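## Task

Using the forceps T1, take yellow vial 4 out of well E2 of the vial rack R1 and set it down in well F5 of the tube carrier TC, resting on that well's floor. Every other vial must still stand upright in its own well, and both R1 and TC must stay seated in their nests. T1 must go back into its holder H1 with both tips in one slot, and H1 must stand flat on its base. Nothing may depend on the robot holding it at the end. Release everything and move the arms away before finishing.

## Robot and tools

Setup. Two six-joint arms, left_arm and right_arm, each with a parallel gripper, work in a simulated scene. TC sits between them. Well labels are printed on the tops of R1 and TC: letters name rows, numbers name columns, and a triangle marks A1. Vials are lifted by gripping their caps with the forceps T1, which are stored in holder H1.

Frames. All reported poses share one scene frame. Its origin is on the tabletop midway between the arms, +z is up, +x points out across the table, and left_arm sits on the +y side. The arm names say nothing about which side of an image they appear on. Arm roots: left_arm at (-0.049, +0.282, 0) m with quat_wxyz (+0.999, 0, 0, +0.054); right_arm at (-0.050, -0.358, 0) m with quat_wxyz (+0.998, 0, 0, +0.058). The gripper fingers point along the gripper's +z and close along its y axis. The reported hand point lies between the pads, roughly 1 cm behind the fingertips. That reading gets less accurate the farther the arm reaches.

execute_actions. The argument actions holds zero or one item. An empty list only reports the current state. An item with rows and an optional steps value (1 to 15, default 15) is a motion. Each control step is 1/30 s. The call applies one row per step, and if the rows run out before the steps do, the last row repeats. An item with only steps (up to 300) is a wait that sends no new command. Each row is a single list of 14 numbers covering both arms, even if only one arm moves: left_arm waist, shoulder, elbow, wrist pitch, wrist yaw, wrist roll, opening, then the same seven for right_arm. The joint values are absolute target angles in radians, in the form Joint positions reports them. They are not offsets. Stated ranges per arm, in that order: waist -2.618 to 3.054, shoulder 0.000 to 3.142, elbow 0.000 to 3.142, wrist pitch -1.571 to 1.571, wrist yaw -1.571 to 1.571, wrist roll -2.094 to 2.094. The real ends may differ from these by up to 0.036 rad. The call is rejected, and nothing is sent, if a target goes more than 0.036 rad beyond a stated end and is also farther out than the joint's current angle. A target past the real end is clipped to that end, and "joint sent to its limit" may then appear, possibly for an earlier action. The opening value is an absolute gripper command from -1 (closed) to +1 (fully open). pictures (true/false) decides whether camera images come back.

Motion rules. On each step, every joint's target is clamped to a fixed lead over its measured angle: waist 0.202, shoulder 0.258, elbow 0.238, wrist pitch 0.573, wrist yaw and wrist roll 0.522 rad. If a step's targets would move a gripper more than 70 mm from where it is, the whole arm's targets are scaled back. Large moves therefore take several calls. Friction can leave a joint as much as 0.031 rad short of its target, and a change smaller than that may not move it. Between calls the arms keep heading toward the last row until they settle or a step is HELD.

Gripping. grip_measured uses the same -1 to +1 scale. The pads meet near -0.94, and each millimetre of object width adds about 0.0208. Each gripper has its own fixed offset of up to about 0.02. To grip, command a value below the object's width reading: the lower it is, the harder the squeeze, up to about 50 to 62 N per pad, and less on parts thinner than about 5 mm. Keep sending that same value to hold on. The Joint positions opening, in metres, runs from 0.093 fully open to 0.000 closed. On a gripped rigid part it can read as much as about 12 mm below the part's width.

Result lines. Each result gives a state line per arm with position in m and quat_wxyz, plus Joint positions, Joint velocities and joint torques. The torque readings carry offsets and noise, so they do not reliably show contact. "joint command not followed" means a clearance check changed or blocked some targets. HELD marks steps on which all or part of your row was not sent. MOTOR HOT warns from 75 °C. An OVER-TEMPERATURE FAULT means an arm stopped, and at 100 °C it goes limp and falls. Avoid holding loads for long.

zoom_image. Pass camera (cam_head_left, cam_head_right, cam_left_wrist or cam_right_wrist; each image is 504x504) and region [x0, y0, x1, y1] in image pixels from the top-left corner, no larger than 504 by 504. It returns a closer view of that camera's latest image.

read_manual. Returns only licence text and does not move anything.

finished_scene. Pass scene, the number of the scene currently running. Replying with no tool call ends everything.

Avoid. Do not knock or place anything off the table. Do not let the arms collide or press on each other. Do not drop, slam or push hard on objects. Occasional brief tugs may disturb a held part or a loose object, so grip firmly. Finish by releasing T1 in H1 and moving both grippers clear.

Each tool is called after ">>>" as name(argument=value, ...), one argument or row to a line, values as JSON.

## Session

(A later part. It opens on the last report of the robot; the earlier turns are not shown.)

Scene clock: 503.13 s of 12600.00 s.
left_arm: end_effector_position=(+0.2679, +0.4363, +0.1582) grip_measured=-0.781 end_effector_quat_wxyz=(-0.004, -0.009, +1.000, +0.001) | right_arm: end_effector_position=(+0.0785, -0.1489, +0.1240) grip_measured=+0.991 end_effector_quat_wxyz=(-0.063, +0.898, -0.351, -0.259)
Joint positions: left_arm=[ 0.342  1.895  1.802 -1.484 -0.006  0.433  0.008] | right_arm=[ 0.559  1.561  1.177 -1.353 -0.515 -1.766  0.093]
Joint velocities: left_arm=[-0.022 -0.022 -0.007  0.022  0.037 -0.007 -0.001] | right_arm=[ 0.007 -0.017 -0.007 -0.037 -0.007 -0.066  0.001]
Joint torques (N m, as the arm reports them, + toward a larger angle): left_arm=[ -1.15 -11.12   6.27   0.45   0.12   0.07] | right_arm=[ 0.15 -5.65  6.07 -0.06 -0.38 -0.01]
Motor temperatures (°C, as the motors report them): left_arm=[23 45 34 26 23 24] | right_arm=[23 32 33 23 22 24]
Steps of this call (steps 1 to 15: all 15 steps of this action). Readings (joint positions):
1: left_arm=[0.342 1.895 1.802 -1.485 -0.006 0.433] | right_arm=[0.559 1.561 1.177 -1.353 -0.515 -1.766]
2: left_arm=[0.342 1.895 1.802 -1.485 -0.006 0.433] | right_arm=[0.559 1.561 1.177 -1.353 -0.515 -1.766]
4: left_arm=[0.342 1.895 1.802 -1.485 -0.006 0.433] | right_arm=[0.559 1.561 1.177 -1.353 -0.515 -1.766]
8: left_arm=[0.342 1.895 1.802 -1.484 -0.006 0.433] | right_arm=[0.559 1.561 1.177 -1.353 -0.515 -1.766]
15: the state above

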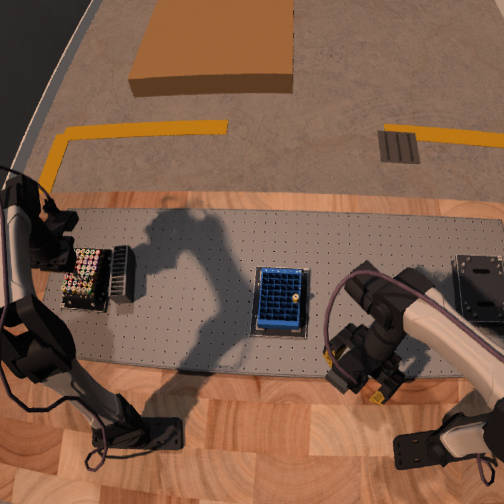

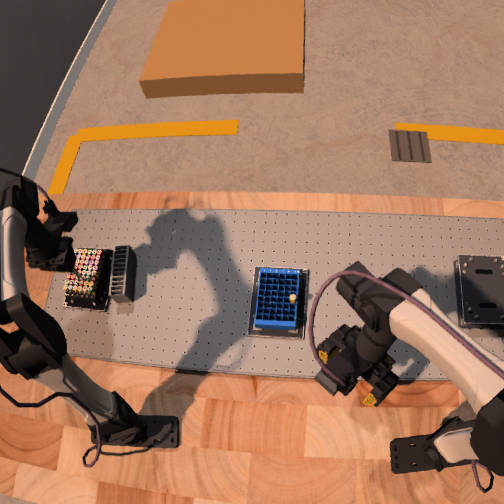

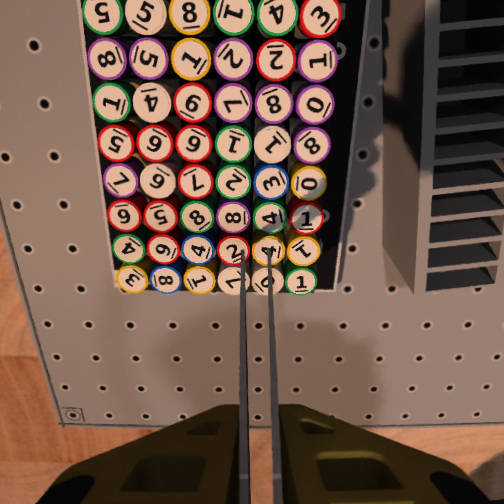

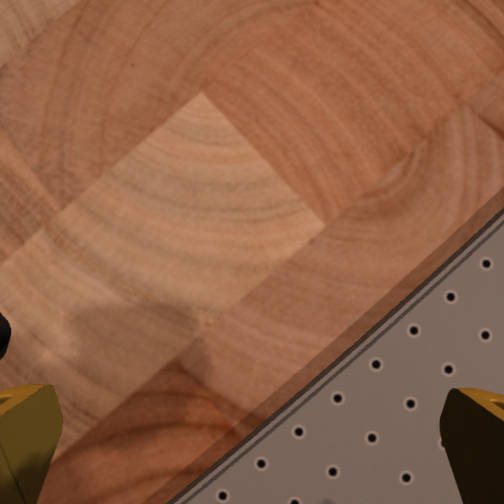

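>>> execute_actions(
  actions=[
    {"rows":[[0.322,1.865,1.772,-1.48,0,0.44,-0.78,0.559,1.561,1.177,-1.353,-0.515,-1.766,1]],"steps":15},
  ],
  pictures=false,
)

>>> execute_actions(
  actions=[
    {"rows":[[0.322,1.865,1.772,-1.48,0,0.44,-0.75,0.559,1.561,1.177,-1.353,-0.515,-1.766,1]],"steps":12},
  ],
)

>>> zoom_image(
  camera="cam_left_wrist",
  region=[130, 130, 390, 390],
)

Scene clock: 506.43 s of 12600.00 s.
left_arm: end_effector_position=(+0.2670, +0.4315, +0.1579) grip_measured=-0.781 end_effector_quat_wxyz=(-0.006, -0.003, +1.000, +0.001) | right_arm: end_effector_position=(+0.0785, -0.1489, +0.1240) grip_measured=+0.991 end_effector_quat_wxyz=(-0.063, +0.898, -0.351, -0.259)
Joint positions: left_arm=[ 0.331  1.886  1.788 -1.482 -0.006  0.433  0.008] | right_arm=[ 0.559  1.561  1.177 -1.353 -0.515 -1.766  0.093]
Joint velocities: left_arm=[ 0.007 -0.017  0.012 -0.007  0.007 -0.066 -0.001] | right_arm=[-0.007 -0.002 -0.012  0.007 -0.007  0.037  0.002]
Joint torques (N m, as the arm reports them, + toward a larger angle): left_arm=[ -1.09 -12.24   5.95   0.31   0.08   0.06] | right_arm=[-0.09 -5.6   5.98 -0.06 -0.37 -0.05]
Motor temperatures (°C, as the motors report them): left_arm=[23 45 34 26 23 24] | right_arm=[23 32 33 23 22 24]
Steps of this call (steps 1 to 15: the robot went on to your last target; steps 16 to 84: nothing new was sent; steps 85 to 99: all 15 steps of this action). Readings (joint positions):
85: left_arm=[0.340 1.894 1.799 -1.483 -0.006 0.433] | right_arm=[0.559 1.561 1.177 -1.353 -0.515 -1.766]
86: left_arm=[0.339 1.891 1.794 -1.482 -0.006 0.433] | right_arm=[0.559 1.561 1.177 -1.353 -0.515 -1.766]
88: left_arm=[0.334 1.887 1.788 -1.482 -0.006 0.433] | right_arm=[0.559 1.561 1.177 -1.353 -0.515 -1.766]
92: left_arm=[0.331 1.886 1.788 -1.482 -0.006 0.433] | right_arm=[0.559 1.561 1.177 -1.353 -0.515 -1.766]
99: the state above

Scene clock: 506.83 s of 12600.00 s.
left_arm: end_effector_position=(+0.2670, +0.4315, +0.1579) grip_measured=-0.751 end_effector_quat_wxyz=(-0.006, -0.003, +1.000, +0.001) | right_arm: end_effector_position=(+0.0785, -0.1489, +0.1240) grip_measured=+0.991 end_effector_quat_wxyz=(-0.063, +0.898, -0.351, -0.259)
Joint positions: left_arm=[ 0.331  1.886  1.788 -1.482 -0.006  0.433  0.009] | right_arm=[ 0.559  1.561  1.177 -1.353 -0.515 -1.766  0.093]
Joint velocities: left_arm=[-0.002  0.002  0.007  0.007 -0.007 -0.037  0.   ] | right_arm=[ 0.002 -0.007  0.007 -0.081 -0.022  0.007  0.   ]
Joint torques (N m, as the arm reports them, + toward a larger angle): left_arm=[ -1.21 -12.28   5.92   0.28   0.14   0.07] | right_arm=[ 0.06 -5.76  6.09 -0.11 -0.39 -0.01]
Motor temperatures (°C, as the motors report them): left_arm=[23 45 34 26 23 24] | right_arm=[23 32 33 23 22 24]
Steps of this call (steps 1 to 12: all 12 steps of this action). Readings (joint positions):
1: left_arm=[0.331 1.886 1.788 -1.482 -0.006 0.433] | right_arm=[0.559 1.561 1.177 -1.353 -0.515 -1.766]
2: left_arm=[0.331 1.886 1.788 -1.482 -0.006 0.433] | right_arm=[0.559 1.561 1.177 -1.353 -0.515 -1.766]
4: left_arm=[0.331 1.886 1.788 -1.482 -0.006 0.433] | right_arm=[0.559 1.561 1.177 -1.353 -0.515 -1.766]
8: left_arm=[0.331 1.886 1.788 -1.482 -0.006 0.433] | right_arm=[0.559 1.561 1.177 -1.353 -0.515 -1.766]
12: the state above

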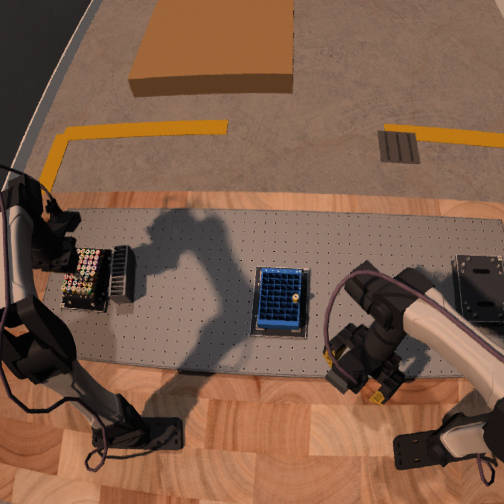

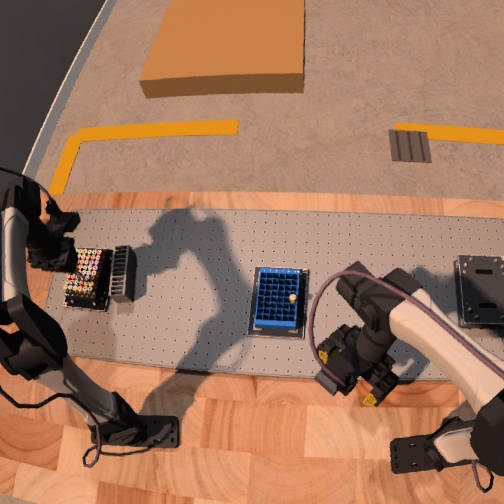

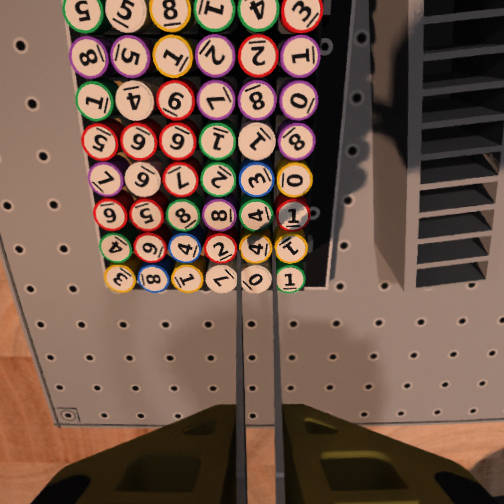

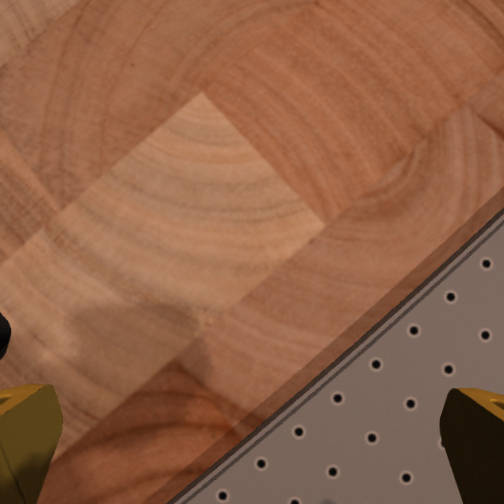

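Region (130, 130, 390, 390) of cam_left_wrist's 504x504 image, scaled by 1.938, with more detail than that image has.

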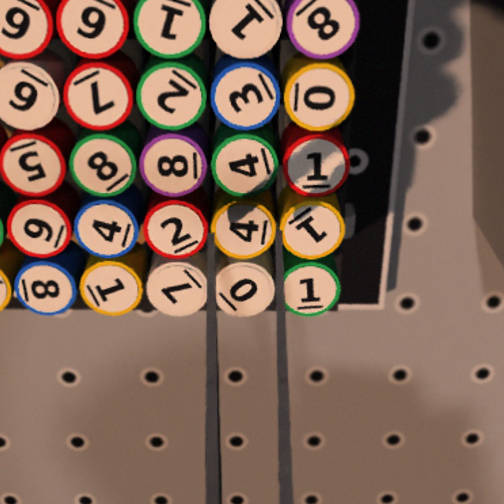

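>>> execute_actions(
  actions=[
    {"rows":[[0.33,1.88,1.765,-1.465,0,0.44,-0.75,0.559,1.561,1.177,-1.353,-0.515,-1.766,1],[0.33,1.88,1.765,-1.465,0,0.44,-0.75,0.559,1.561,1.177,-1.353,-0.515,-1.766,1],[0.33,1.88,1.755,-1.455,0,0.44,-0.75,0.559,1.561,1.177,-1.353,-0.515,-1.766,1],[0.33,1.88,1.755,-1.455,0,0.44,-0.75,0.559,1.561,1.177,-1.353,-0.515,-1.766,1],[0.33,1.88,1.745,-1.445,0,0.44,-0.75,0.559,1.561,1.177,-1.353,-0.515,-1.766,1]],"steps":15},
  ],
)

>>> zoom_image(
  camera="cam_left_wrist",
  region=[130, 130, 390, 390],
)

Scene clock: 510.70 s of 12600.00 s.
left_arm: end_effector_position=(+0.2667, +0.4313, +0.1510) grip_measured=-0.751 end_effector_quat_wxyz=(-0.008, -0.003, +1.000, -0.001) | right_arm: end_effector_position=(+0.0785, -0.1489, +0.1240) grip_measured=+0.991 end_effector_quat_wxyz=(-0.063, +0.898, -0.351, -0.259)
Joint positions: left_arm=[ 0.331  1.886  1.76  -1.46  -0.005  0.433  0.009] | right_arm=[ 0.559  1.561  1.177 -1.353 -0.515 -1.766  0.093]
Joint velocities: left_arm=[ 0.007  0.012 -0.012 -0.022  0.037 -0.022 -0.   ] | right_arm=[-0.022  0.012  0.007 -0.022 -0.037 -0.022  0.   ]
Joint torques (N m, as the arm reports them, + toward a larger angle): left_arm=[ -0.71 -11.23   5.91   0.39   0.1    0.08] | right_arm=[-0.15 -5.68  6.15 -0.08 -0.42  0.  ]
Motor temperatures (°C, as the motors report them): left_arm=[23 46 34 26 23 24] | right_arm=[23 32 33 23 22 24]
Steps of this call (steps 1 to 15: the robot went on to your last target; steps 16 to 90: nothing new was sent; then 0.37 s passed at rest; steps 91 to 105: all 15 steps of this action). Readings (joint positions):
91: left_arm=[0.331 1.886 1.788 -1.482 -0.006 0.433] | right_arm=[0.559 1.561 1.177 -1.353 -0.515 -1.766]
92: left_arm=[0.331 1.886 1.788 -1.482 -0.006 0.433] | right_arm=[0.559 1.561 1.177 -1.353 -0.515 -1.766]
94: left_arm=[0.331 1.886 1.781 -1.477 -0.006 0.433] | right_arm=[0.559 1.561 1.177 -1.353 -0.515 -1.766]
98: left_arm=[0.331 1.886 1.760 -1.467 -0.006 0.433] | right_arm=[0.559 1.561 1.177 -1.353 -0.515 -1.766]
105: the state above

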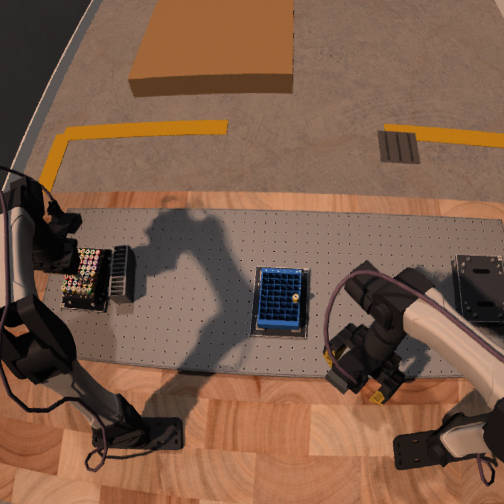

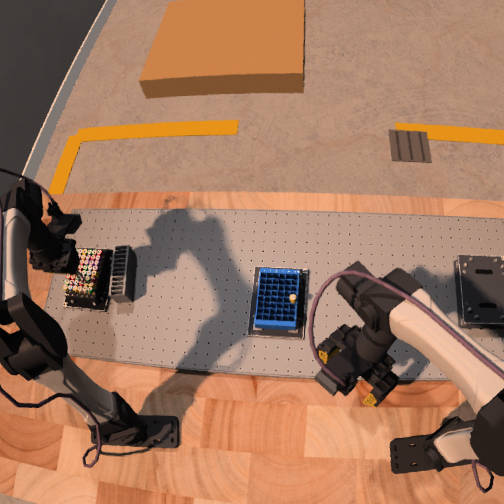

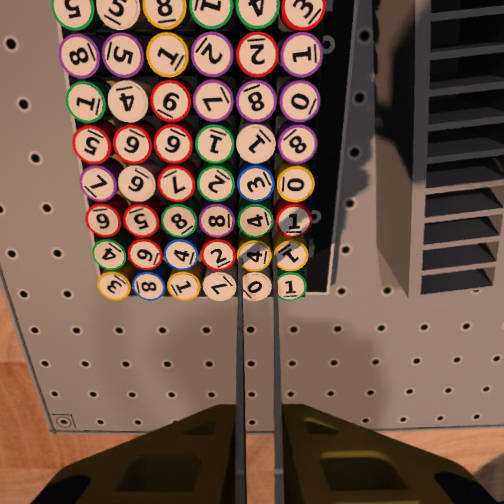

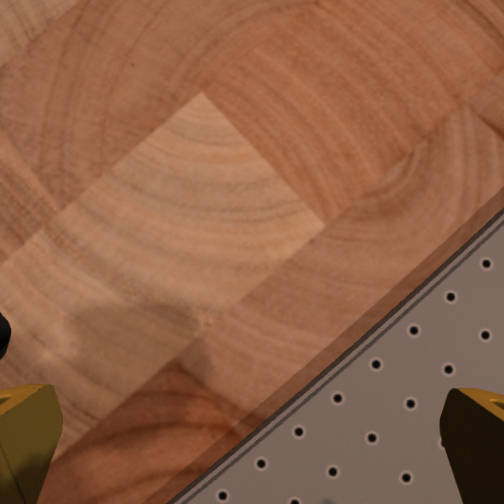

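Region (130, 130, 390, 390) of cam_left_wrist's 504x504 image, scaled by 1.938, with more detail than that image has.

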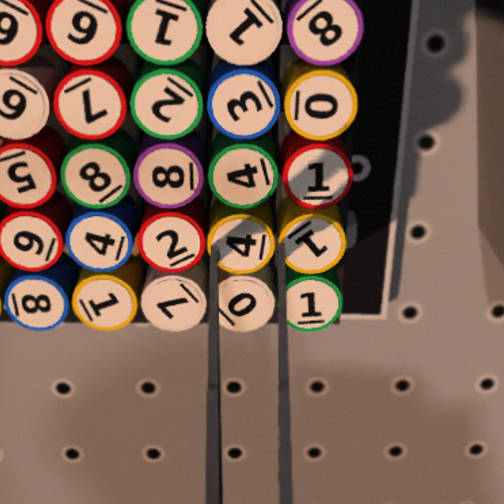

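>>> execute_actions(
  actions=[
    {"rows":[[0.344,1.88,1.745,-1.445,0,0.44,-0.74,0.559,1.561,1.177,-1.353,-0.515,-1.766,1]],"steps":10},
  ],
  pictures=false,
)

>>> execute_actions(
  actions=[
    {"rows":[[0.335,1.88,1.735,-1.435,0,0.44,-0.74,0.559,1.561,1.177,-1.353,-0.515,-1.766,1],[0.335,1.88,1.735,-1.435,0,0.44,-0.74,0.559,1.561,1.177,-1.353,-0.515,-1.766,1],[0.335,1.88,1.725,-1.425,0,0.44,-0.74,0.559,1.561,1.177,-1.353,-0.515,-1.766,1],[0.335,1.88,1.725,-1.425,0,0.44,-0.74,0.559,1.561,1.177,-1.353,-0.515,-1.766,1],[0.335,1.88,1.713,-1.413,0,0.44,-0.74,0.559,1.561,1.177,-1.353,-0.515,-1.766,1]],"steps":15},
  ],
)

>>> zoom_image(
  camera="cam_left_wrist",
  region=[130, 130, 390, 390],
)

Scene clock: 514.87 s of 12600.00 s.
left_arm: end_effector_position=(+0.2671, +0.4315, +0.1510) grip_measured=-0.741 end_effector_quat_wxyz=(-0.007, -0.003, +1.000, -0.000) | right_arm: end_effector_position=(+0.0785, -0.1489, +0.1240) grip_measured=+0.991 end_effector_quat_wxyz=(-0.063, +0.898, -0.351, -0.259)
Joint positions: left_arm=[ 0.331  1.886  1.76  -1.458 -0.005  0.433  0.01 ] | right_arm=[ 0.559  1.561  1.177 -1.353 -0.515 -1.766  0.093]
Joint velocities: left_arm=[-0.007  0.002 -0.012  0.037  0.022 -0.007 -0.   ] | right_arm=[ 0.022  0.007 -0.027  0.007 -0.066  0.051  0.   ]
Joint torques (N m, as the arm reports them, + toward a larger angle): left_arm=[  0.44 -11.1    6.13   0.42   0.09   0.08] | right_arm=[-0.24 -5.34  6.06 -0.06 -0.41  0.02]
Motor temperatures (°C, as the motors report them): left_arm=[23 46 34 26 23 24] | right_arm=[23 32 33 23 22 24]
Steps of this call (steps 1 to 15: the robot went on to your last target; steps 16 to 90: nothing new was sent; then 0.83 s passed at rest; steps 91 to 100: all 10 steps of this action). Readings (joint positions):
91: left_arm=[0.331 1.886 1.760 -1.459 -0.005 0.433] | right_arm=[0.559 1.561 1.177 -1.353 -0.515 -1.766]
92: left_arm=[0.331 1.886 1.760 -1.459 -0.005 0.433] | right_arm=[0.559 1.561 1.177 -1.353 -0.515 -1.766]
94: left_arm=[0.331 1.886 1.760 -1.459 -0.005 0.433] | right_arm=[0.559 1.561 1.177 -1.353 -0.515 -1.766]
98: left_arm=[0.331 1.886 1.760 -1.458 -0.005 0.433] | right_arm=[0.559 1.561 1.177 -1.353 -0.515 -1.766]
100: the state above

Scene clock: 515.37 s of 12600.00 s.
left_arm: end_effector_position=(+0.2677, +0.4316, +0.1444) grip_measured=-0.741 end_effector_quat_wxyz=(-0.007, -0.003, +1.000, -0.001) | right_arm: end_effector_position=(+0.0785, -0.1489, +0.1240) grip_measured=+0.991 end_effector_quat_wxyz=(-0.063, +0.898, -0.351, -0.259)
Joint positions: left_arm=[ 0.331  1.886  1.734 -1.432 -0.005  0.433  0.01 ] | right_arm=[ 0.559  1.561  1.177 -1.353 -0.515 -1.766  0.093]
Joint velocities: left_arm=[-0.007 -0.007 -0.017  0.066  0.007  0.007 -0.   ] | right_arm=[-0.022 -0.007 -0.012 -0.037 -0.007 -0.037 -0.001]
Joint torques (N m, as the arm reports them, + toward a larger angle): left_arm=[ -0.23 -11.09   5.39   0.46   0.12   0.11] | right_arm=[-0.11 -5.48  6.09 -0.08 -0.36 -0.04]
Motor temperatures (°C, as the motors report them): left_arm=[23 46 34 26 23 24] | right_arm=[23 32 33 23 22 24]
Steps of this call (steps 1 to 15: all 15 steps of this action). Readings (joint positions):
1: left_arm=[0.331 1.886 1.760 -1.458 -0.005 0.433] | right_arm=[0.559 1.561 1.177 -1.353 -0.515 -1.766]
2: left_arm=[0.331 1.886 1.760 -1.456 -0.005 0.433] | right_arm=[0.559 1.561 1.177 -1.353 -0.515 -1.766]
4: left_arm=[0.331 1.886 1.754 -1.448 -0.005 0.433] | right_arm=[0.559 1.561 1.177 -1.353 -0.515 -1.766]
8: left_arm=[0.331 1.886 1.734 -1.434 -0.005 0.433] | right_arm=[0.559 1.561 1.177 -1.353 -0.515 -1.766]
15: the state above

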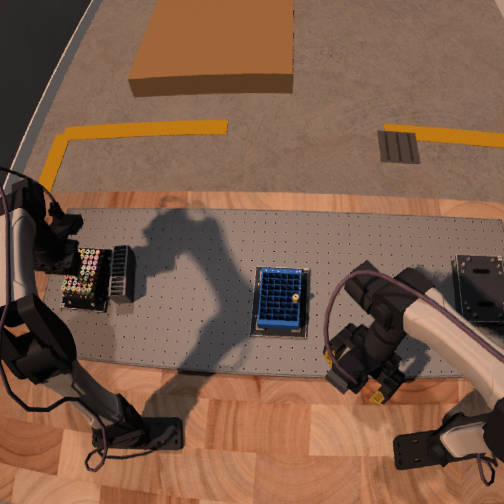

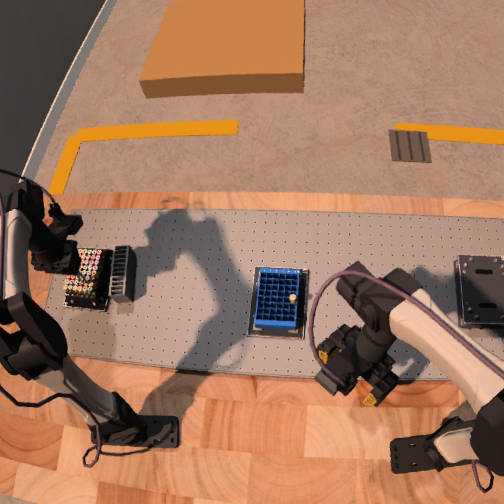

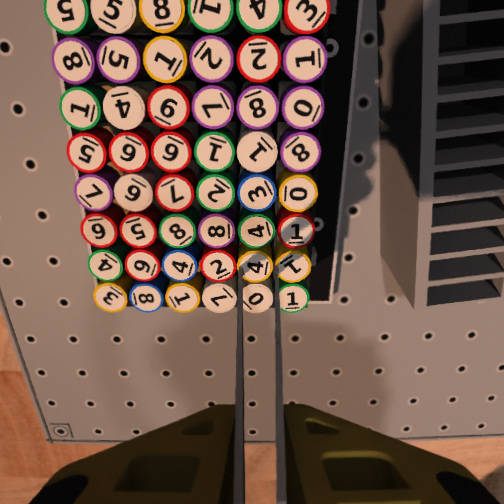

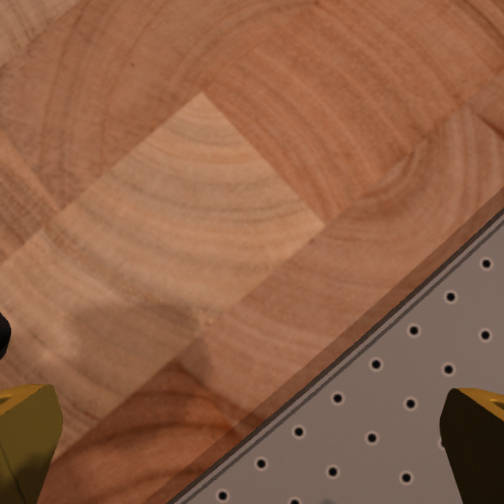

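Region (130, 130, 390, 390) of cam_left_wrist's 504x504 image, scaled by 1.938, with more detail than that image has.

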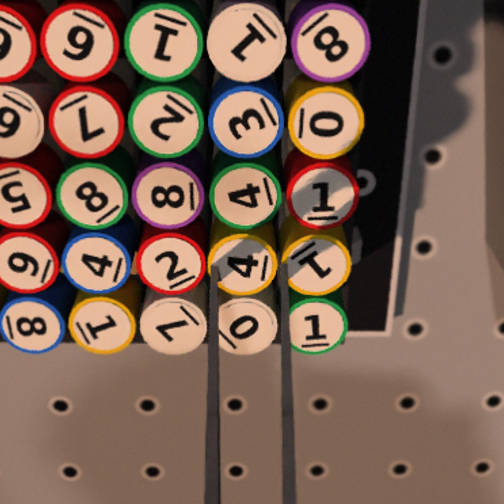

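>>> execute_actions(
  actions=[
    {"rows":[[0.335,1.88,1.765,-1.455,0,0.44,-0.74,0.559,1.561,1.177,-1.353,-0.515,-1.766,1],[0.335,1.88,1.765,-1.455,0,0.44,-0.74,0.559,1.561,1.177,-1.353,-0.515,-1.766,1],[0.335,1.88,1.765,-1.455,0,0.44,-0.74,0.559,1.561,1.177,-1.353,-0.515,-1.766,1],[0.335,1.88,1.765,-1.455,0,0.44,-0.74,0.559,1.561,1.177,-1.353,-0.515,-1.766,1],[0.335,1.88,1.765,-1.455,0,0.44,-0.74,0.559,1.561,1.177,-1.353,-0.515,-1.766,1],[0.335,1.88,1.765,-1.455,0,0.44,-0.74,0.559,1.561,1.177,-1.353,-0.515,-1.766,1],[0.352,1.88,1.765,-1.455,0,0.44,-0.74,0.559,1.561,1.177,-1.353,-0.515,-1.766,1],[0.352,1.88,1.765,-1.455,0,0.44,-0.74,0.559,1.561,1.177,-1.353,-0.515,-1.766,1],[0.34,1.88,1.765,-1.455,0,0.44,-0.74,0.559,1.561,1.177,-1.353,-0.515,-1.766,1]],"steps":15},
  ],
)

>>> zoom_image(
  camera="cam_left_wrist",
  region=[130, 130, 390, 390],
)

Scene clock: 520.67 s of 12600.00 s.
left_arm: end_effector_position=(+0.2666, +0.4333, +0.1467) grip_measured=-0.741 end_effector_quat_wxyz=(-0.007, -0.006, +1.000, -0.001) | right_arm: end_effector_position=(+0.0785, -0.1489, +0.1240) grip_measured=+0.991 end_effector_quat_wxyz=(-0.063, +0.898, -0.351, -0.259)
Joint positions: left_arm=[ 0.336  1.886  1.743 -1.441 -0.004  0.433  0.01 ] | right_arm=[ 0.559  1.561  1.177 -1.353 -0.515 -1.766  0.093]
Joint velocities: left_arm=[-0.007 -0.007  0.017 -0.051 -0.022  0.007 -0.   ] | right_arm=[-0.007  0.007  0.012 -0.022 -0.051 -0.022  0.   ]
Joint torques (N m, as the arm reports them, + toward a larger angle): left_arm=[ -0.29 -10.97   9.49   0.18   0.08   0.04] | right_arm=[ 0.08 -5.42  6.12 -0.09 -0.37 -0.05]
Motor temperatures (°C, as the motors report them): left_arm=[23 46 33 26 23 24] | right_arm=[23 32 33 23 22 24]
Steps of this call (steps 1 to 15: the robot went on to your last target; steps 16 to 90: nothing new was sent; then 1.80 s passed at rest; steps 91 to 105: all 15 steps of this action). Readings (joint positions):
91: left_arm=[0.331 1.886 1.736 -1.435 -0.005 0.433] | right_arm=[0.559 1.561 1.177 -1.353 -0.515 -1.766]
92: left_arm=[0.331 1.886 1.739 -1.437 -0.005 0.433] | right_arm=[0.559 1.561 1.177 -1.353 -0.515 -1.766]
94: left_arm=[0.331 1.886 1.743 -1.438 -0.005 0.433] | right_arm=[0.559 1.561 1.177 -1.353 -0.515 -1.766]
98: left_arm=[0.334 1.886 1.743 -1.440 -0.004 0.433] | right_arm=[0.559 1.561 1.177 -1.353 -0.515 -1.766]
105: the state above

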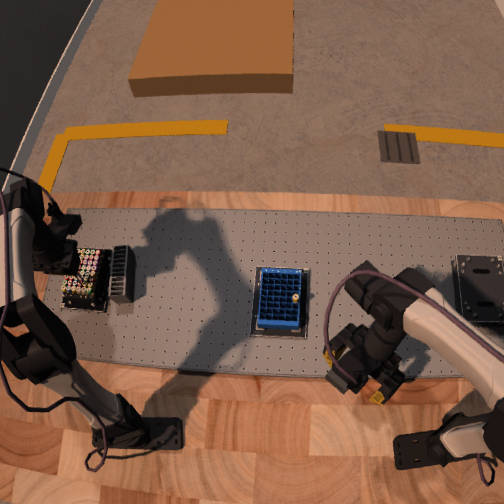

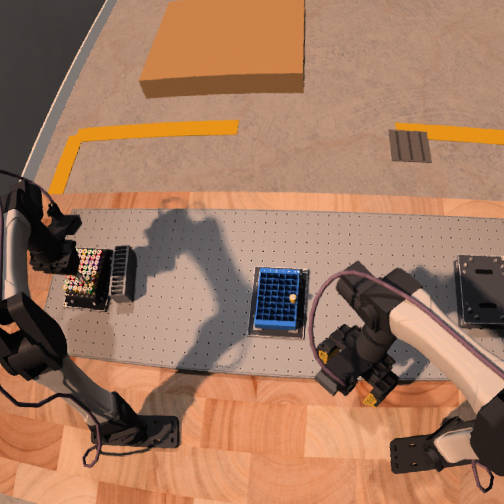

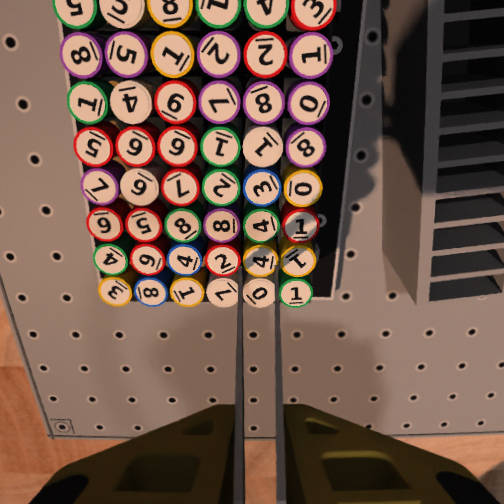

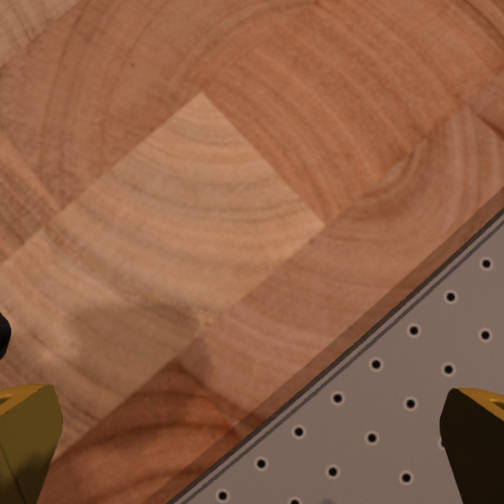

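Region (130, 130, 390, 390) of cam_left_wrist's 504x504 image, scaled by 1.938, with more detail than that image has.

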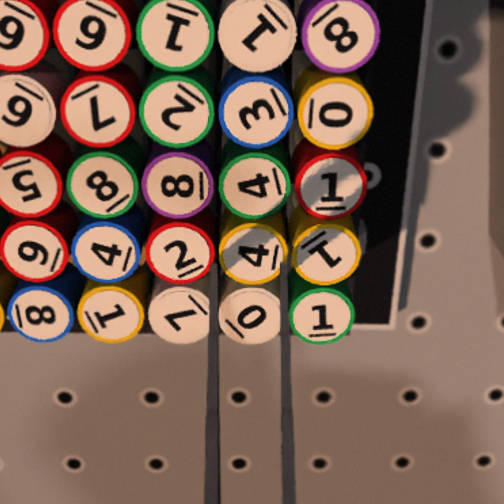

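>>> execute_actions(
  actions=[
    {"rows":[[0.336,1.88,1.72,-1.42,0,0.44,-0.74,0.559,1.561,1.177,-1.353,-0.515,-1.766,1],[0.336,1.88,1.72,-1.42,0,0.44,-0.74,0.559,1.561,1.177,-1.353,-0.515,-1.766,1],[0.336,1.88,1.72,-1.42,0,0.44,-0.74,0.559,1.561,1.177,-1.353,-0.515,-1.766,1],[0.336,1.88,1.705,-1.405,0,0.44,-0.74,0.559,1.561,1.177,-1.353,-0.515,-1.766,1],[0.336,1.88,1.705,-1.405,0,0.44,-0.74,0.559,1.561,1.177,-1.353,-0.515,-1.766,1],[0.336,1.88,1.705,-1.405,0,0.44,-0.74,0.559,1.561,1.177,-1.353,-0.515,-1.766,1],[0.336,1.88,1.693,-1.39,0,0.44,-0.74,0.559,1.561,1.177,-1.353,-0.515,-1.766,1]],"steps":15},
  ],
)

>>> zoom_image(
  camera="cam_left_wrist",
  region=[130, 130, 390, 390],
)

Scene clock: 525.20 s of 12600.00 s.
left_arm: end_effector_position=(+0.2684, +0.4338, +0.1430) grip_measured=-0.741 end_effector_quat_wxyz=(-0.002, -0.006, +1.000, +0.001) | right_arm: end_effector_position=(+0.0785, -0.1489, +0.1240) grip_measured=+0.991 end_effector_quat_wxyz=(-0.063, +0.898, -0.351, -0.259)
Joint positions: left_arm=[ 0.336  1.881  1.722 -1.415 -0.002  0.433  0.01 ] | right_arm=[ 0.559  1.561  1.177 -1.353 -0.515 -1.766  0.093]
Joint velocities: left_arm=[-0.002 -0.007  0.012 -0.007 -0.007  0.007  0.   ] | right_arm=[-0.002 -0.017 -0.002 -0.022  0.037 -0.022 -0.   ]
Joint torques (N m, as the arm reports them, + toward a larger angle): left_arm=[ -0.6  -10.8    4.77   0.52   0.09   0.05] | right_arm=[-0.03 -5.61  5.95 -0.11 -0.35 -0.02]
Motor temperatures (°C, as the motors report them): left_arm=[23 46 34 26 23 24] | right_arm=[23 32 33 23 22 24]
Steps of this call (steps 1 to 15: the robot went on to your last target; steps 16 to 90: nothing new was sent; then 1.03 s passed at rest; steps 91 to 105: all 15 steps of this action). Readings (joint positions):
91: left_arm=[0.336 1.886 1.743 -1.441 -0.004 0.433] | right_arm=[0.559 1.561 1.177 -1.353 -0.515 -1.766]
92: left_arm=[0.336 1.886 1.743 -1.440 -0.004 0.433] | right_arm=[0.559 1.561 1.177 -1.353 -0.515 -1.766]
94: left_arm=[0.336 1.886 1.739 -1.434 -0.004 0.433] | right_arm=[0.559 1.561 1.177 -1.353 -0.515 -1.766]
98: left_arm=[0.336 1.884 1.725 -1.420 -0.004 0.433] | right_arm=[0.559 1.561 1.177 -1.353 -0.515 -1.766]
105: the state above

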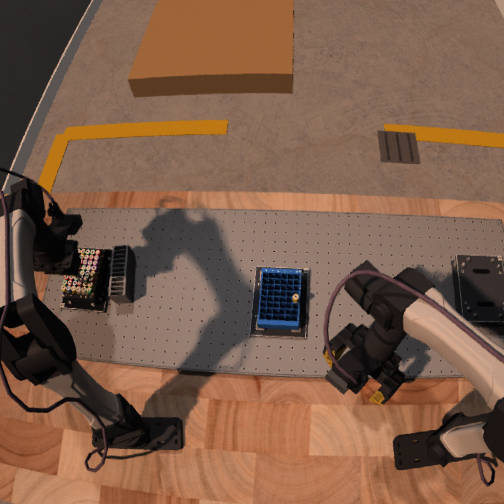

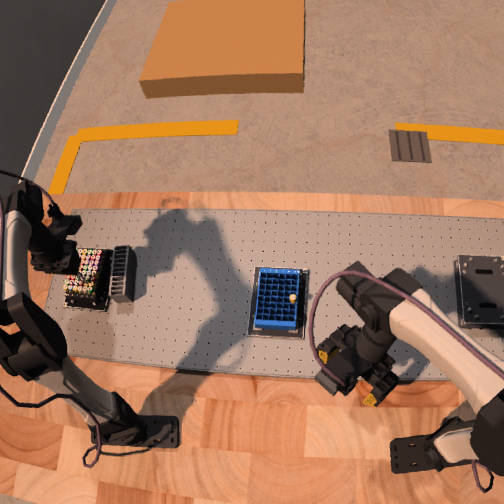

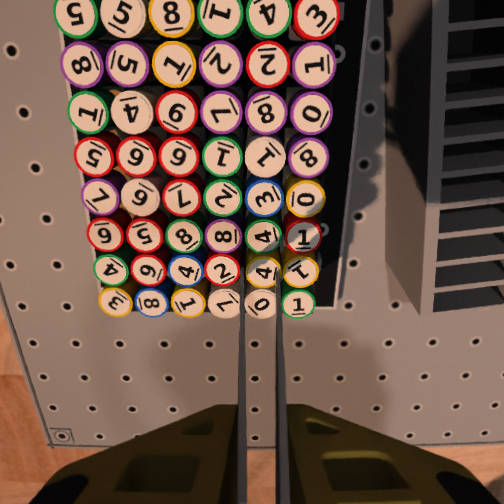

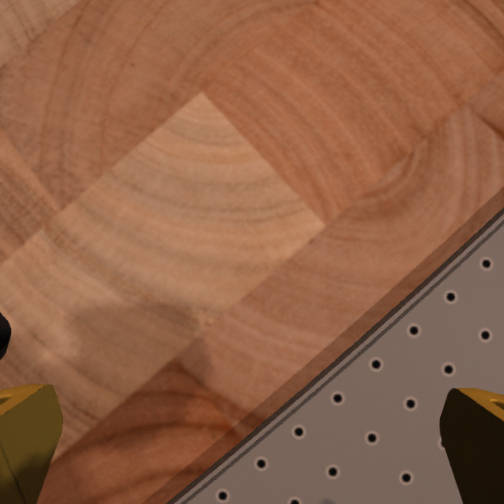

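Region (130, 130, 390, 390) of cam_left_wrist's 504x504 image, scaled by 1.938, with more detail than that image has.

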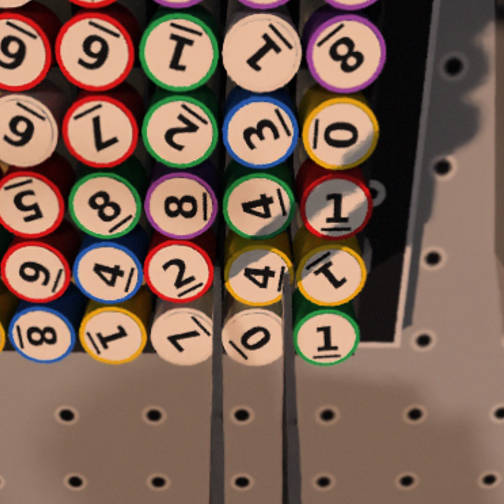

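>>> execute_actions(
  actions=[
    {"rows":[[0.336,1.88,1.785,-1.475,0,0.44,-0.8,0.559,1.561,1.177,-1.353,-0.515,-1.766,1]],"steps":12},
  ],
  pictures=false,
)

>>> execute_actions(
  actions=[
    {"rows":[[0.336,1.88,1.785,-1.475,0,1.23,-0.8,0.559,1.561,1.177,-1.353,-0.515,-1.766,1]],"steps":15},
  ],
  pictures=false,
)

>>> execute_actions(
  actions=[
    {"steps":15},
  ],
  pictures=false,
)

>>> execute_actions(
  actions=[
    {"rows":[[0.336,1.88,1.785,-1.475,0,1.23,-0.73,0.559,1.561,1.177,-1.353,-0.515,-1.766,1]],"steps":12},
  ],
)

>>> zoom_image(
  camera="cam_left_wrist",
  region=[130, 130, 390, 390],
)

Scene clock: 531.17 s of 12600.00 s.
left_arm: end_effector_position=(+0.2674, +0.4331, +0.1531) grip_measured=-0.798 end_effector_quat_wxyz=(-0.003, -0.006, +1.000, -0.001) | right_arm: end_effector_position=(+0.0785, -0.1489, +0.1240) grip_measured=+0.991 end_effector_quat_wxyz=(-0.063, +0.898, -0.351, -0.259)
Joint positions: left_arm=[ 0.336  1.883  1.765 -1.458 -0.001  0.433  0.007] | right_arm=[ 0.559  1.561  1.177 -1.353 -0.515 -1.766  0.093]
Joint velocities: left_arm=[-0.017 -0.017  0.007  0.022 -0.022 -0.007 -0.001] | right_arm=[-0.002  0.017 -0.002  0.066 -0.007  0.022 -0.   ]
Joint torques (N m, as the arm reports them, + toward a larger angle): left_arm=[ -0.52 -10.92   9.13   0.14   0.06   0.08] | right_arm=[ 0.09 -5.44  5.81 -0.1  -0.41 -0.03]
Motor temperatures (°C, as the motors report them): left_arm=[23 46 34 26 23 24] | right_arm=[23 32 33 23 22 24]
Steps of this call (steps 1 to 15: the robot went on to your last target; steps 16 to 90: nothing new was sent; then 2.57 s passed at rest; steps 91 to 102: all 12 steps of this action). Readings (joint positions):
91: left_arm=[0.336 1.882 1.731 -1.424 -0.001 0.433] | right_arm=[0.559 1.561 1.177 -1.353 -0.515 -1.766]
92: left_arm=[0.336 1.883 1.742 -1.433 -0.001 0.433] | right_arm=[0.559 1.561 1.177 -1.353 -0.515 -1.766]
94: left_arm=[0.336 1.883 1.759 -1.443 -0.001 0.433] | right_arm=[0.559 1.561 1.177 -1.353 -0.515 -1.766]
98: left_arm=[0.336 1.883 1.765 -1.452 -0.001 0.433] | right_arm=[0.559 1.561 1.177 -1.353 -0.515 -1.766]
102: the state above

Scene clock: 531.67 s of 12600.00 s.
left_arm: end_effector_position=(+0.2664, +0.4327, +0.1531) grip_measured=-0.798 end_effector_quat_wxyz=(-0.004, +0.363, +0.932, -0.003) | right_arm: end_effector_position=(+0.0785, -0.1489, +0.1240) grip_measured=+0.991 end_effector_quat_wxyz=(-0.063, +0.898, -0.351, -0.259)
Joint positions: left_arm=[ 0.336  1.883  1.765 -1.462 -0.002  1.188  0.007] | right_arm=[ 0.559  1.561  1.177 -1.353 -0.515 -1.766  0.093]
Joint velocities: left_arm=[-0.012 -0.007 -0.002  0.007 -0.022  0.212  0.   ] | right_arm=[-0.007  0.017 -0.007  0.007 -0.007 -0.066  0.001]
Joint torques (N m, as the arm reports them, + toward a larger angle): left_arm=[ -0.43 -10.89   9.05   0.16   0.14   0.08] | right_arm=[ 0.01 -5.46  6.19 -0.07 -0.37 -0.04]
Motor temperatures (°C, as the motors report them): left_arm=[23 46 34 26 23 24] | right_arm=[23 32 33 23 22 24]
Steps of this call (steps 1 to 15: all 15 steps of this action). Readings (joint positions):
1: left_arm=[0.336 1.883 1.765 -1.459 -0.002 0.514] | right_arm=[0.559 1.561 1.177 -1.353 -0.515 -1.766]
2: left_arm=[0.336 1.883 1.765 -1.459 -0.002 0.614] | right_arm=[0.559 1.561 1.177 -1.353 -0.515 -1.766]
4: left_arm=[0.336 1.883 1.765 -1.460 -0.002 0.812] | right_arm=[0.559 1.561 1.177 -1.353 -0.515 -1.766]
8: left_arm=[0.336 1.883 1.765 -1.462 -0.002 1.056] | right_arm=[0.559 1.561 1.177 -1.353 -0.515 -1.766]
15: the state above

Scene clock: 532.17 s of 12600.00 s.
left_arm: end_effector_position=(+0.2664, +0.4327, +0.1531) grip_measured=-0.798 end_effector_quat_wxyz=(-0.004, +0.379, +0.926, -0.003) | right_arm: end_effector_position=(+0.0785, -0.1489, +0.1240) grip_measured=+0.991 end_effector_quat_wxyz=(-0.063, +0.898, -0.351, -0.259)
Joint positions: left_arm=[ 0.336  1.883  1.765 -1.462 -0.002  1.222  0.007] | right_arm=[ 0.559  1.561  1.177 -1.353 -0.515 -1.766  0.093]
Joint velocities: left_arm=[ 0.017 -0.012  0.017  0.081 -0.007 -0.037  0.   ] | right_arm=[-0.002 -0.022 -0.007 -0.022 -0.022  0.007 -0.   ]
Joint torques (N m, as the arm reports them, + toward a larger angle): left_arm=[ -0.6  -10.95   9.23   0.14   0.07   0.05] | right_arm=[-0.17 -5.67  6.13 -0.09 -0.36  0.  ]
Motor temperatures (°C, as the motors report them): left_arm=[23 46 34 26 23 24] | right_arm=[23 32 33 23 22 24]
Steps of this call (steps 1 to 15: the robot went on to your last target). Readings (joint positions):
1: left_arm=[0.336 1.883 1.765 -1.462 -0.002 1.195] | right_arm=[0.559 1.561 1.177 -1.353 -0.515 -1.766]
2: left_arm=[0.336 1.883 1.765 -1.462 -0.002 1.201] | right_arm=[0.559 1.561 1.177 -1.353 -0.515 -1.766]
4: left_arm=[0.336 1.883 1.765 -1.462 -0.002 1.209] | right_arm=[0.559 1.561 1.177 -1.353 -0.515 -1.766]
8: left_arm=[0.336 1.883 1.765 -1.462 -0.002 1.217] | right_arm=[0.559 1.561 1.177 -1.353 -0.515 -1.766]
15: the state above

Scene clock: 532.57 s of 12600.00 s.
left_arm: end_effector_position=(+0.2664, +0.4327, +0.1531) grip_measured=-0.731 end_effector_quat_wxyz=(-0.004, +0.379, +0.925, -0.003) | right_arm: end_effector_position=(+0.0785, -0.1489, +0.1240) grip_measured=+0.991 end_effector_quat_wxyz=(-0.063, +0.898, -0.351, -0.259)
Joint positions: left_arm=[ 0.336  1.883  1.765 -1.462 -0.002  1.223  0.01 ] | right_arm=[ 0.559  1.561  1.177 -1.353 -0.515 -1.766  0.093]
Joint velocities: left_arm=[-0.002  0.002 -0.012 -0.037  0.007 -0.066 -0.   ] | right_arm=[ 0.002 -0.007  0.017 -0.037 -0.051 -0.022  0.001]
Joint torques (N m, as the arm reports them, + toward a larger angle): left_arm=[ -0.47 -10.8    8.94   0.12   0.1    0.05] | right_arm=[ 0.06 -5.57  6.08 -0.15 -0.44 -0.04]
Motor temperatures (°C, as the motors report them): left_arm=[23 46 34 26 23 24] | right_arm=[23 32 33 23 22 24]
Steps of this call (steps 1 to 12: all 12 steps of this action). Readings (joint positions):
1: left_arm=[0.336 1.883 1.765 -1.462 -0.002 1.222] | right_arm=[0.559 1.561 1.177 -1.353 -0.515 -1.766]
2: left_arm=[0.336 1.883 1.765 -1.462 -0.002 1.222] | right_arm=[0.559 1.561 1.177 -1.353 -0.515 -1.766]
4: left_arm=[0.336 1.883 1.765 -1.462 -0.002 1.222] | right_arm=[0.559 1.561 1.177 -1.353 -0.515 -1.766]
8: left_arm=[0.336 1.883 1.765 -1.462 -0.002 1.223] | right_arm=[0.559 1.561 1.177 -1.353 -0.515 -1.766]
12: the state above

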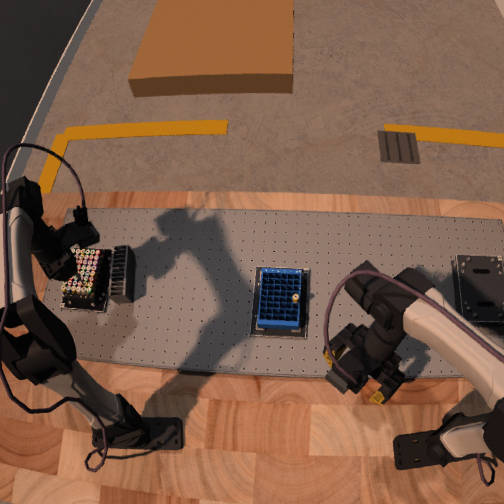

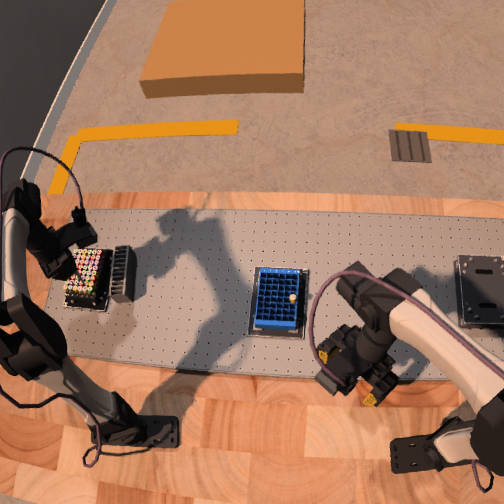

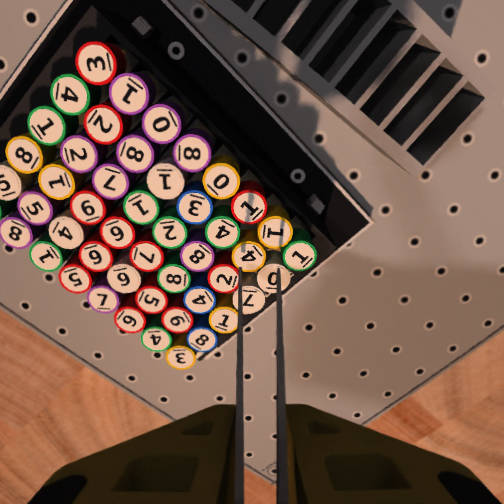

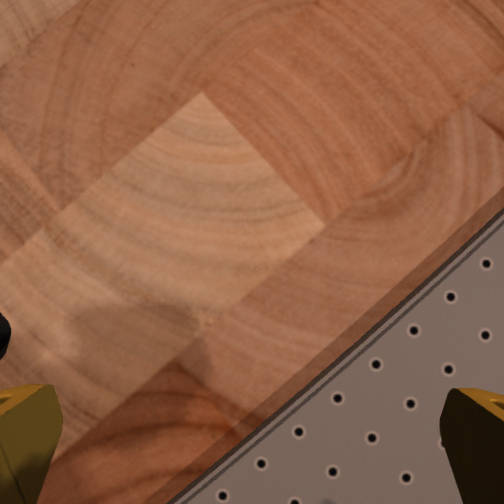

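Region (130, 130, 390, 390) of cam_left_wrist's 504x504 image, scaled by 1.938, with more detail than that image has.

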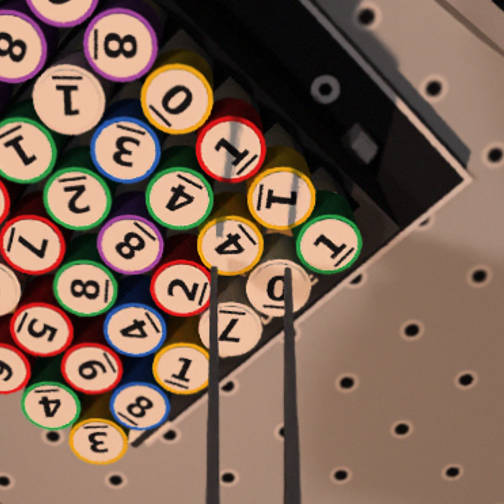

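>>> execute_actions(
  actions=[
    {"rows":[[0.336,1.88,1.745,-1.435,0,1.23,-0.73,0.559,1.561,1.177,-1.353,-0.515,-1.766,1],[0.336,1.88,1.745,-1.435,0,1.23,-0.73,0.559,1.561,1.177,-1.353,-0.515,-1.766,1],[0.336,1.88,1.745,-1.435,0,1.23,-0.73,0.559,1.561,1.177,-1.353,-0.515,-1.766,1],[0.336,1.88,1.73,-1.412,0,1.23,-0.73,0.559,1.561,1.177,-1.353,-0.515,-1.766,1]],"steps":15},
  ],
)

>>> zoom_image(
  camera="cam_left_wrist",
  region=[130, 130, 390, 390],
)

Scene clock: 538.70 s of 12600.00 s.
left_arm: end_effector_position=(+0.2697, +0.4343, +0.1478) grip_measured=-0.731 end_effector_quat_wxyz=(+0.000, +0.379, +0.925, +0.002) | right_arm: end_effector_position=(+0.0785, -0.1489, +0.1240) grip_measured=+0.991 end_effector_quat_wxyz=(-0.063, +0.898, -0.351, -0.259)
Joint positions: left_arm=[ 0.336  1.883  1.744 -1.429 -0.002  1.223  0.01 ] | right_arm=[ 0.559  1.561  1.177 -1.353 -0.515 -1.766  0.093]
Joint velocities: left_arm=[ 0.012 -0.012  0.022  0.051 -0.022 -0.081  0.   ] | right_arm=[-0.002 -0.017 -0.017 -0.007 -0.066  0.022 -0.001]
Joint torques (N m, as the arm reports them, + toward a larger angle): left_arm=[ -0.64 -10.67   6.14   0.45   0.14   0.1 ] | right_arm=[-0.33 -5.66  6.09 -0.07 -0.37  0.  ]
Motor temperatures (°C, as the motors report them): left_arm=[23 46 34 26 23 24] | right_arm=[23 32 33 23 22 24]
Steps of this call (steps 1 to 15: the robot went on to your last target; steps 16 to 90: nothing new was sent; then 2.63 s passed at rest; steps 91 to 105: all 15 steps of this action). Readings (joint positions):
91: left_arm=[0.336 1.883 1.765 -1.461 -0.002 1.223] | right_arm=[0.559 1.561 1.177 -1.353 -0.515 -1.766]
92: left_arm=[0.336 1.883 1.765 -1.459 -0.002 1.223] | right_arm=[0.559 1.561 1.177 -1.353 -0.515 -1.766]
94: left_arm=[0.336 1.883 1.762 -1.451 -0.002 1.223] | right_arm=[0.559 1.561 1.177 -1.353 -0.515 -1.766]
98: left_arm=[0.336 1.883 1.744 -1.437 -0.002 1.223] | right_arm=[0.559 1.561 1.177 -1.353 -0.515 -1.766]
105: the state above

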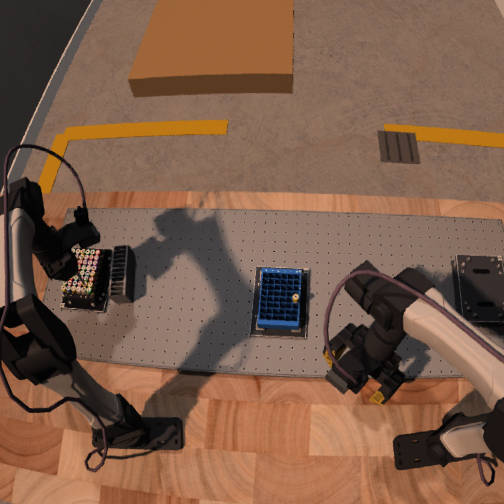

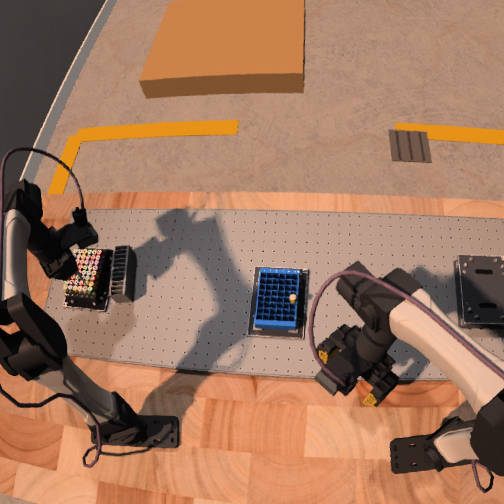

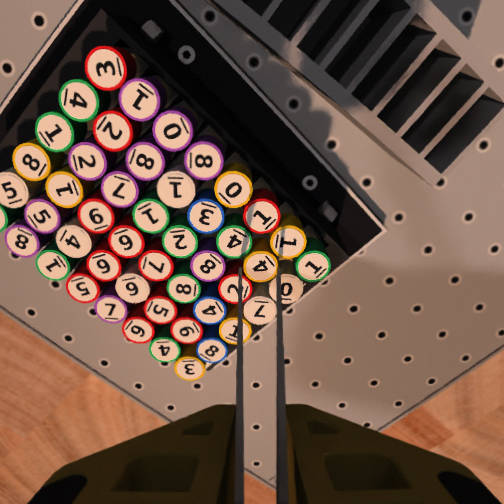

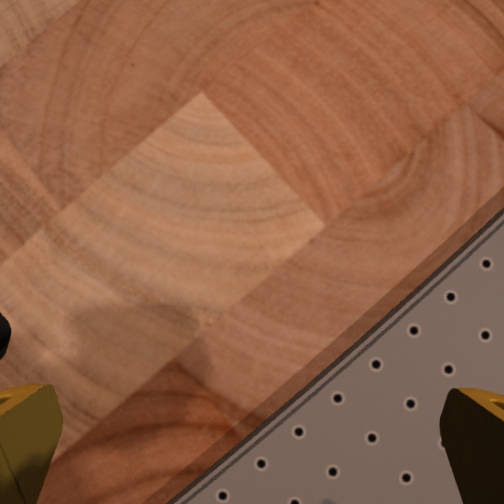

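Region (130, 130, 390, 390) of cam_left_wrist's 504x504 image, scaled by 1.938, with more detail than that image has.

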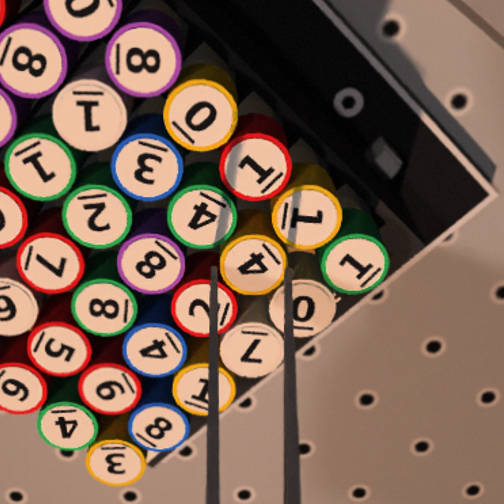

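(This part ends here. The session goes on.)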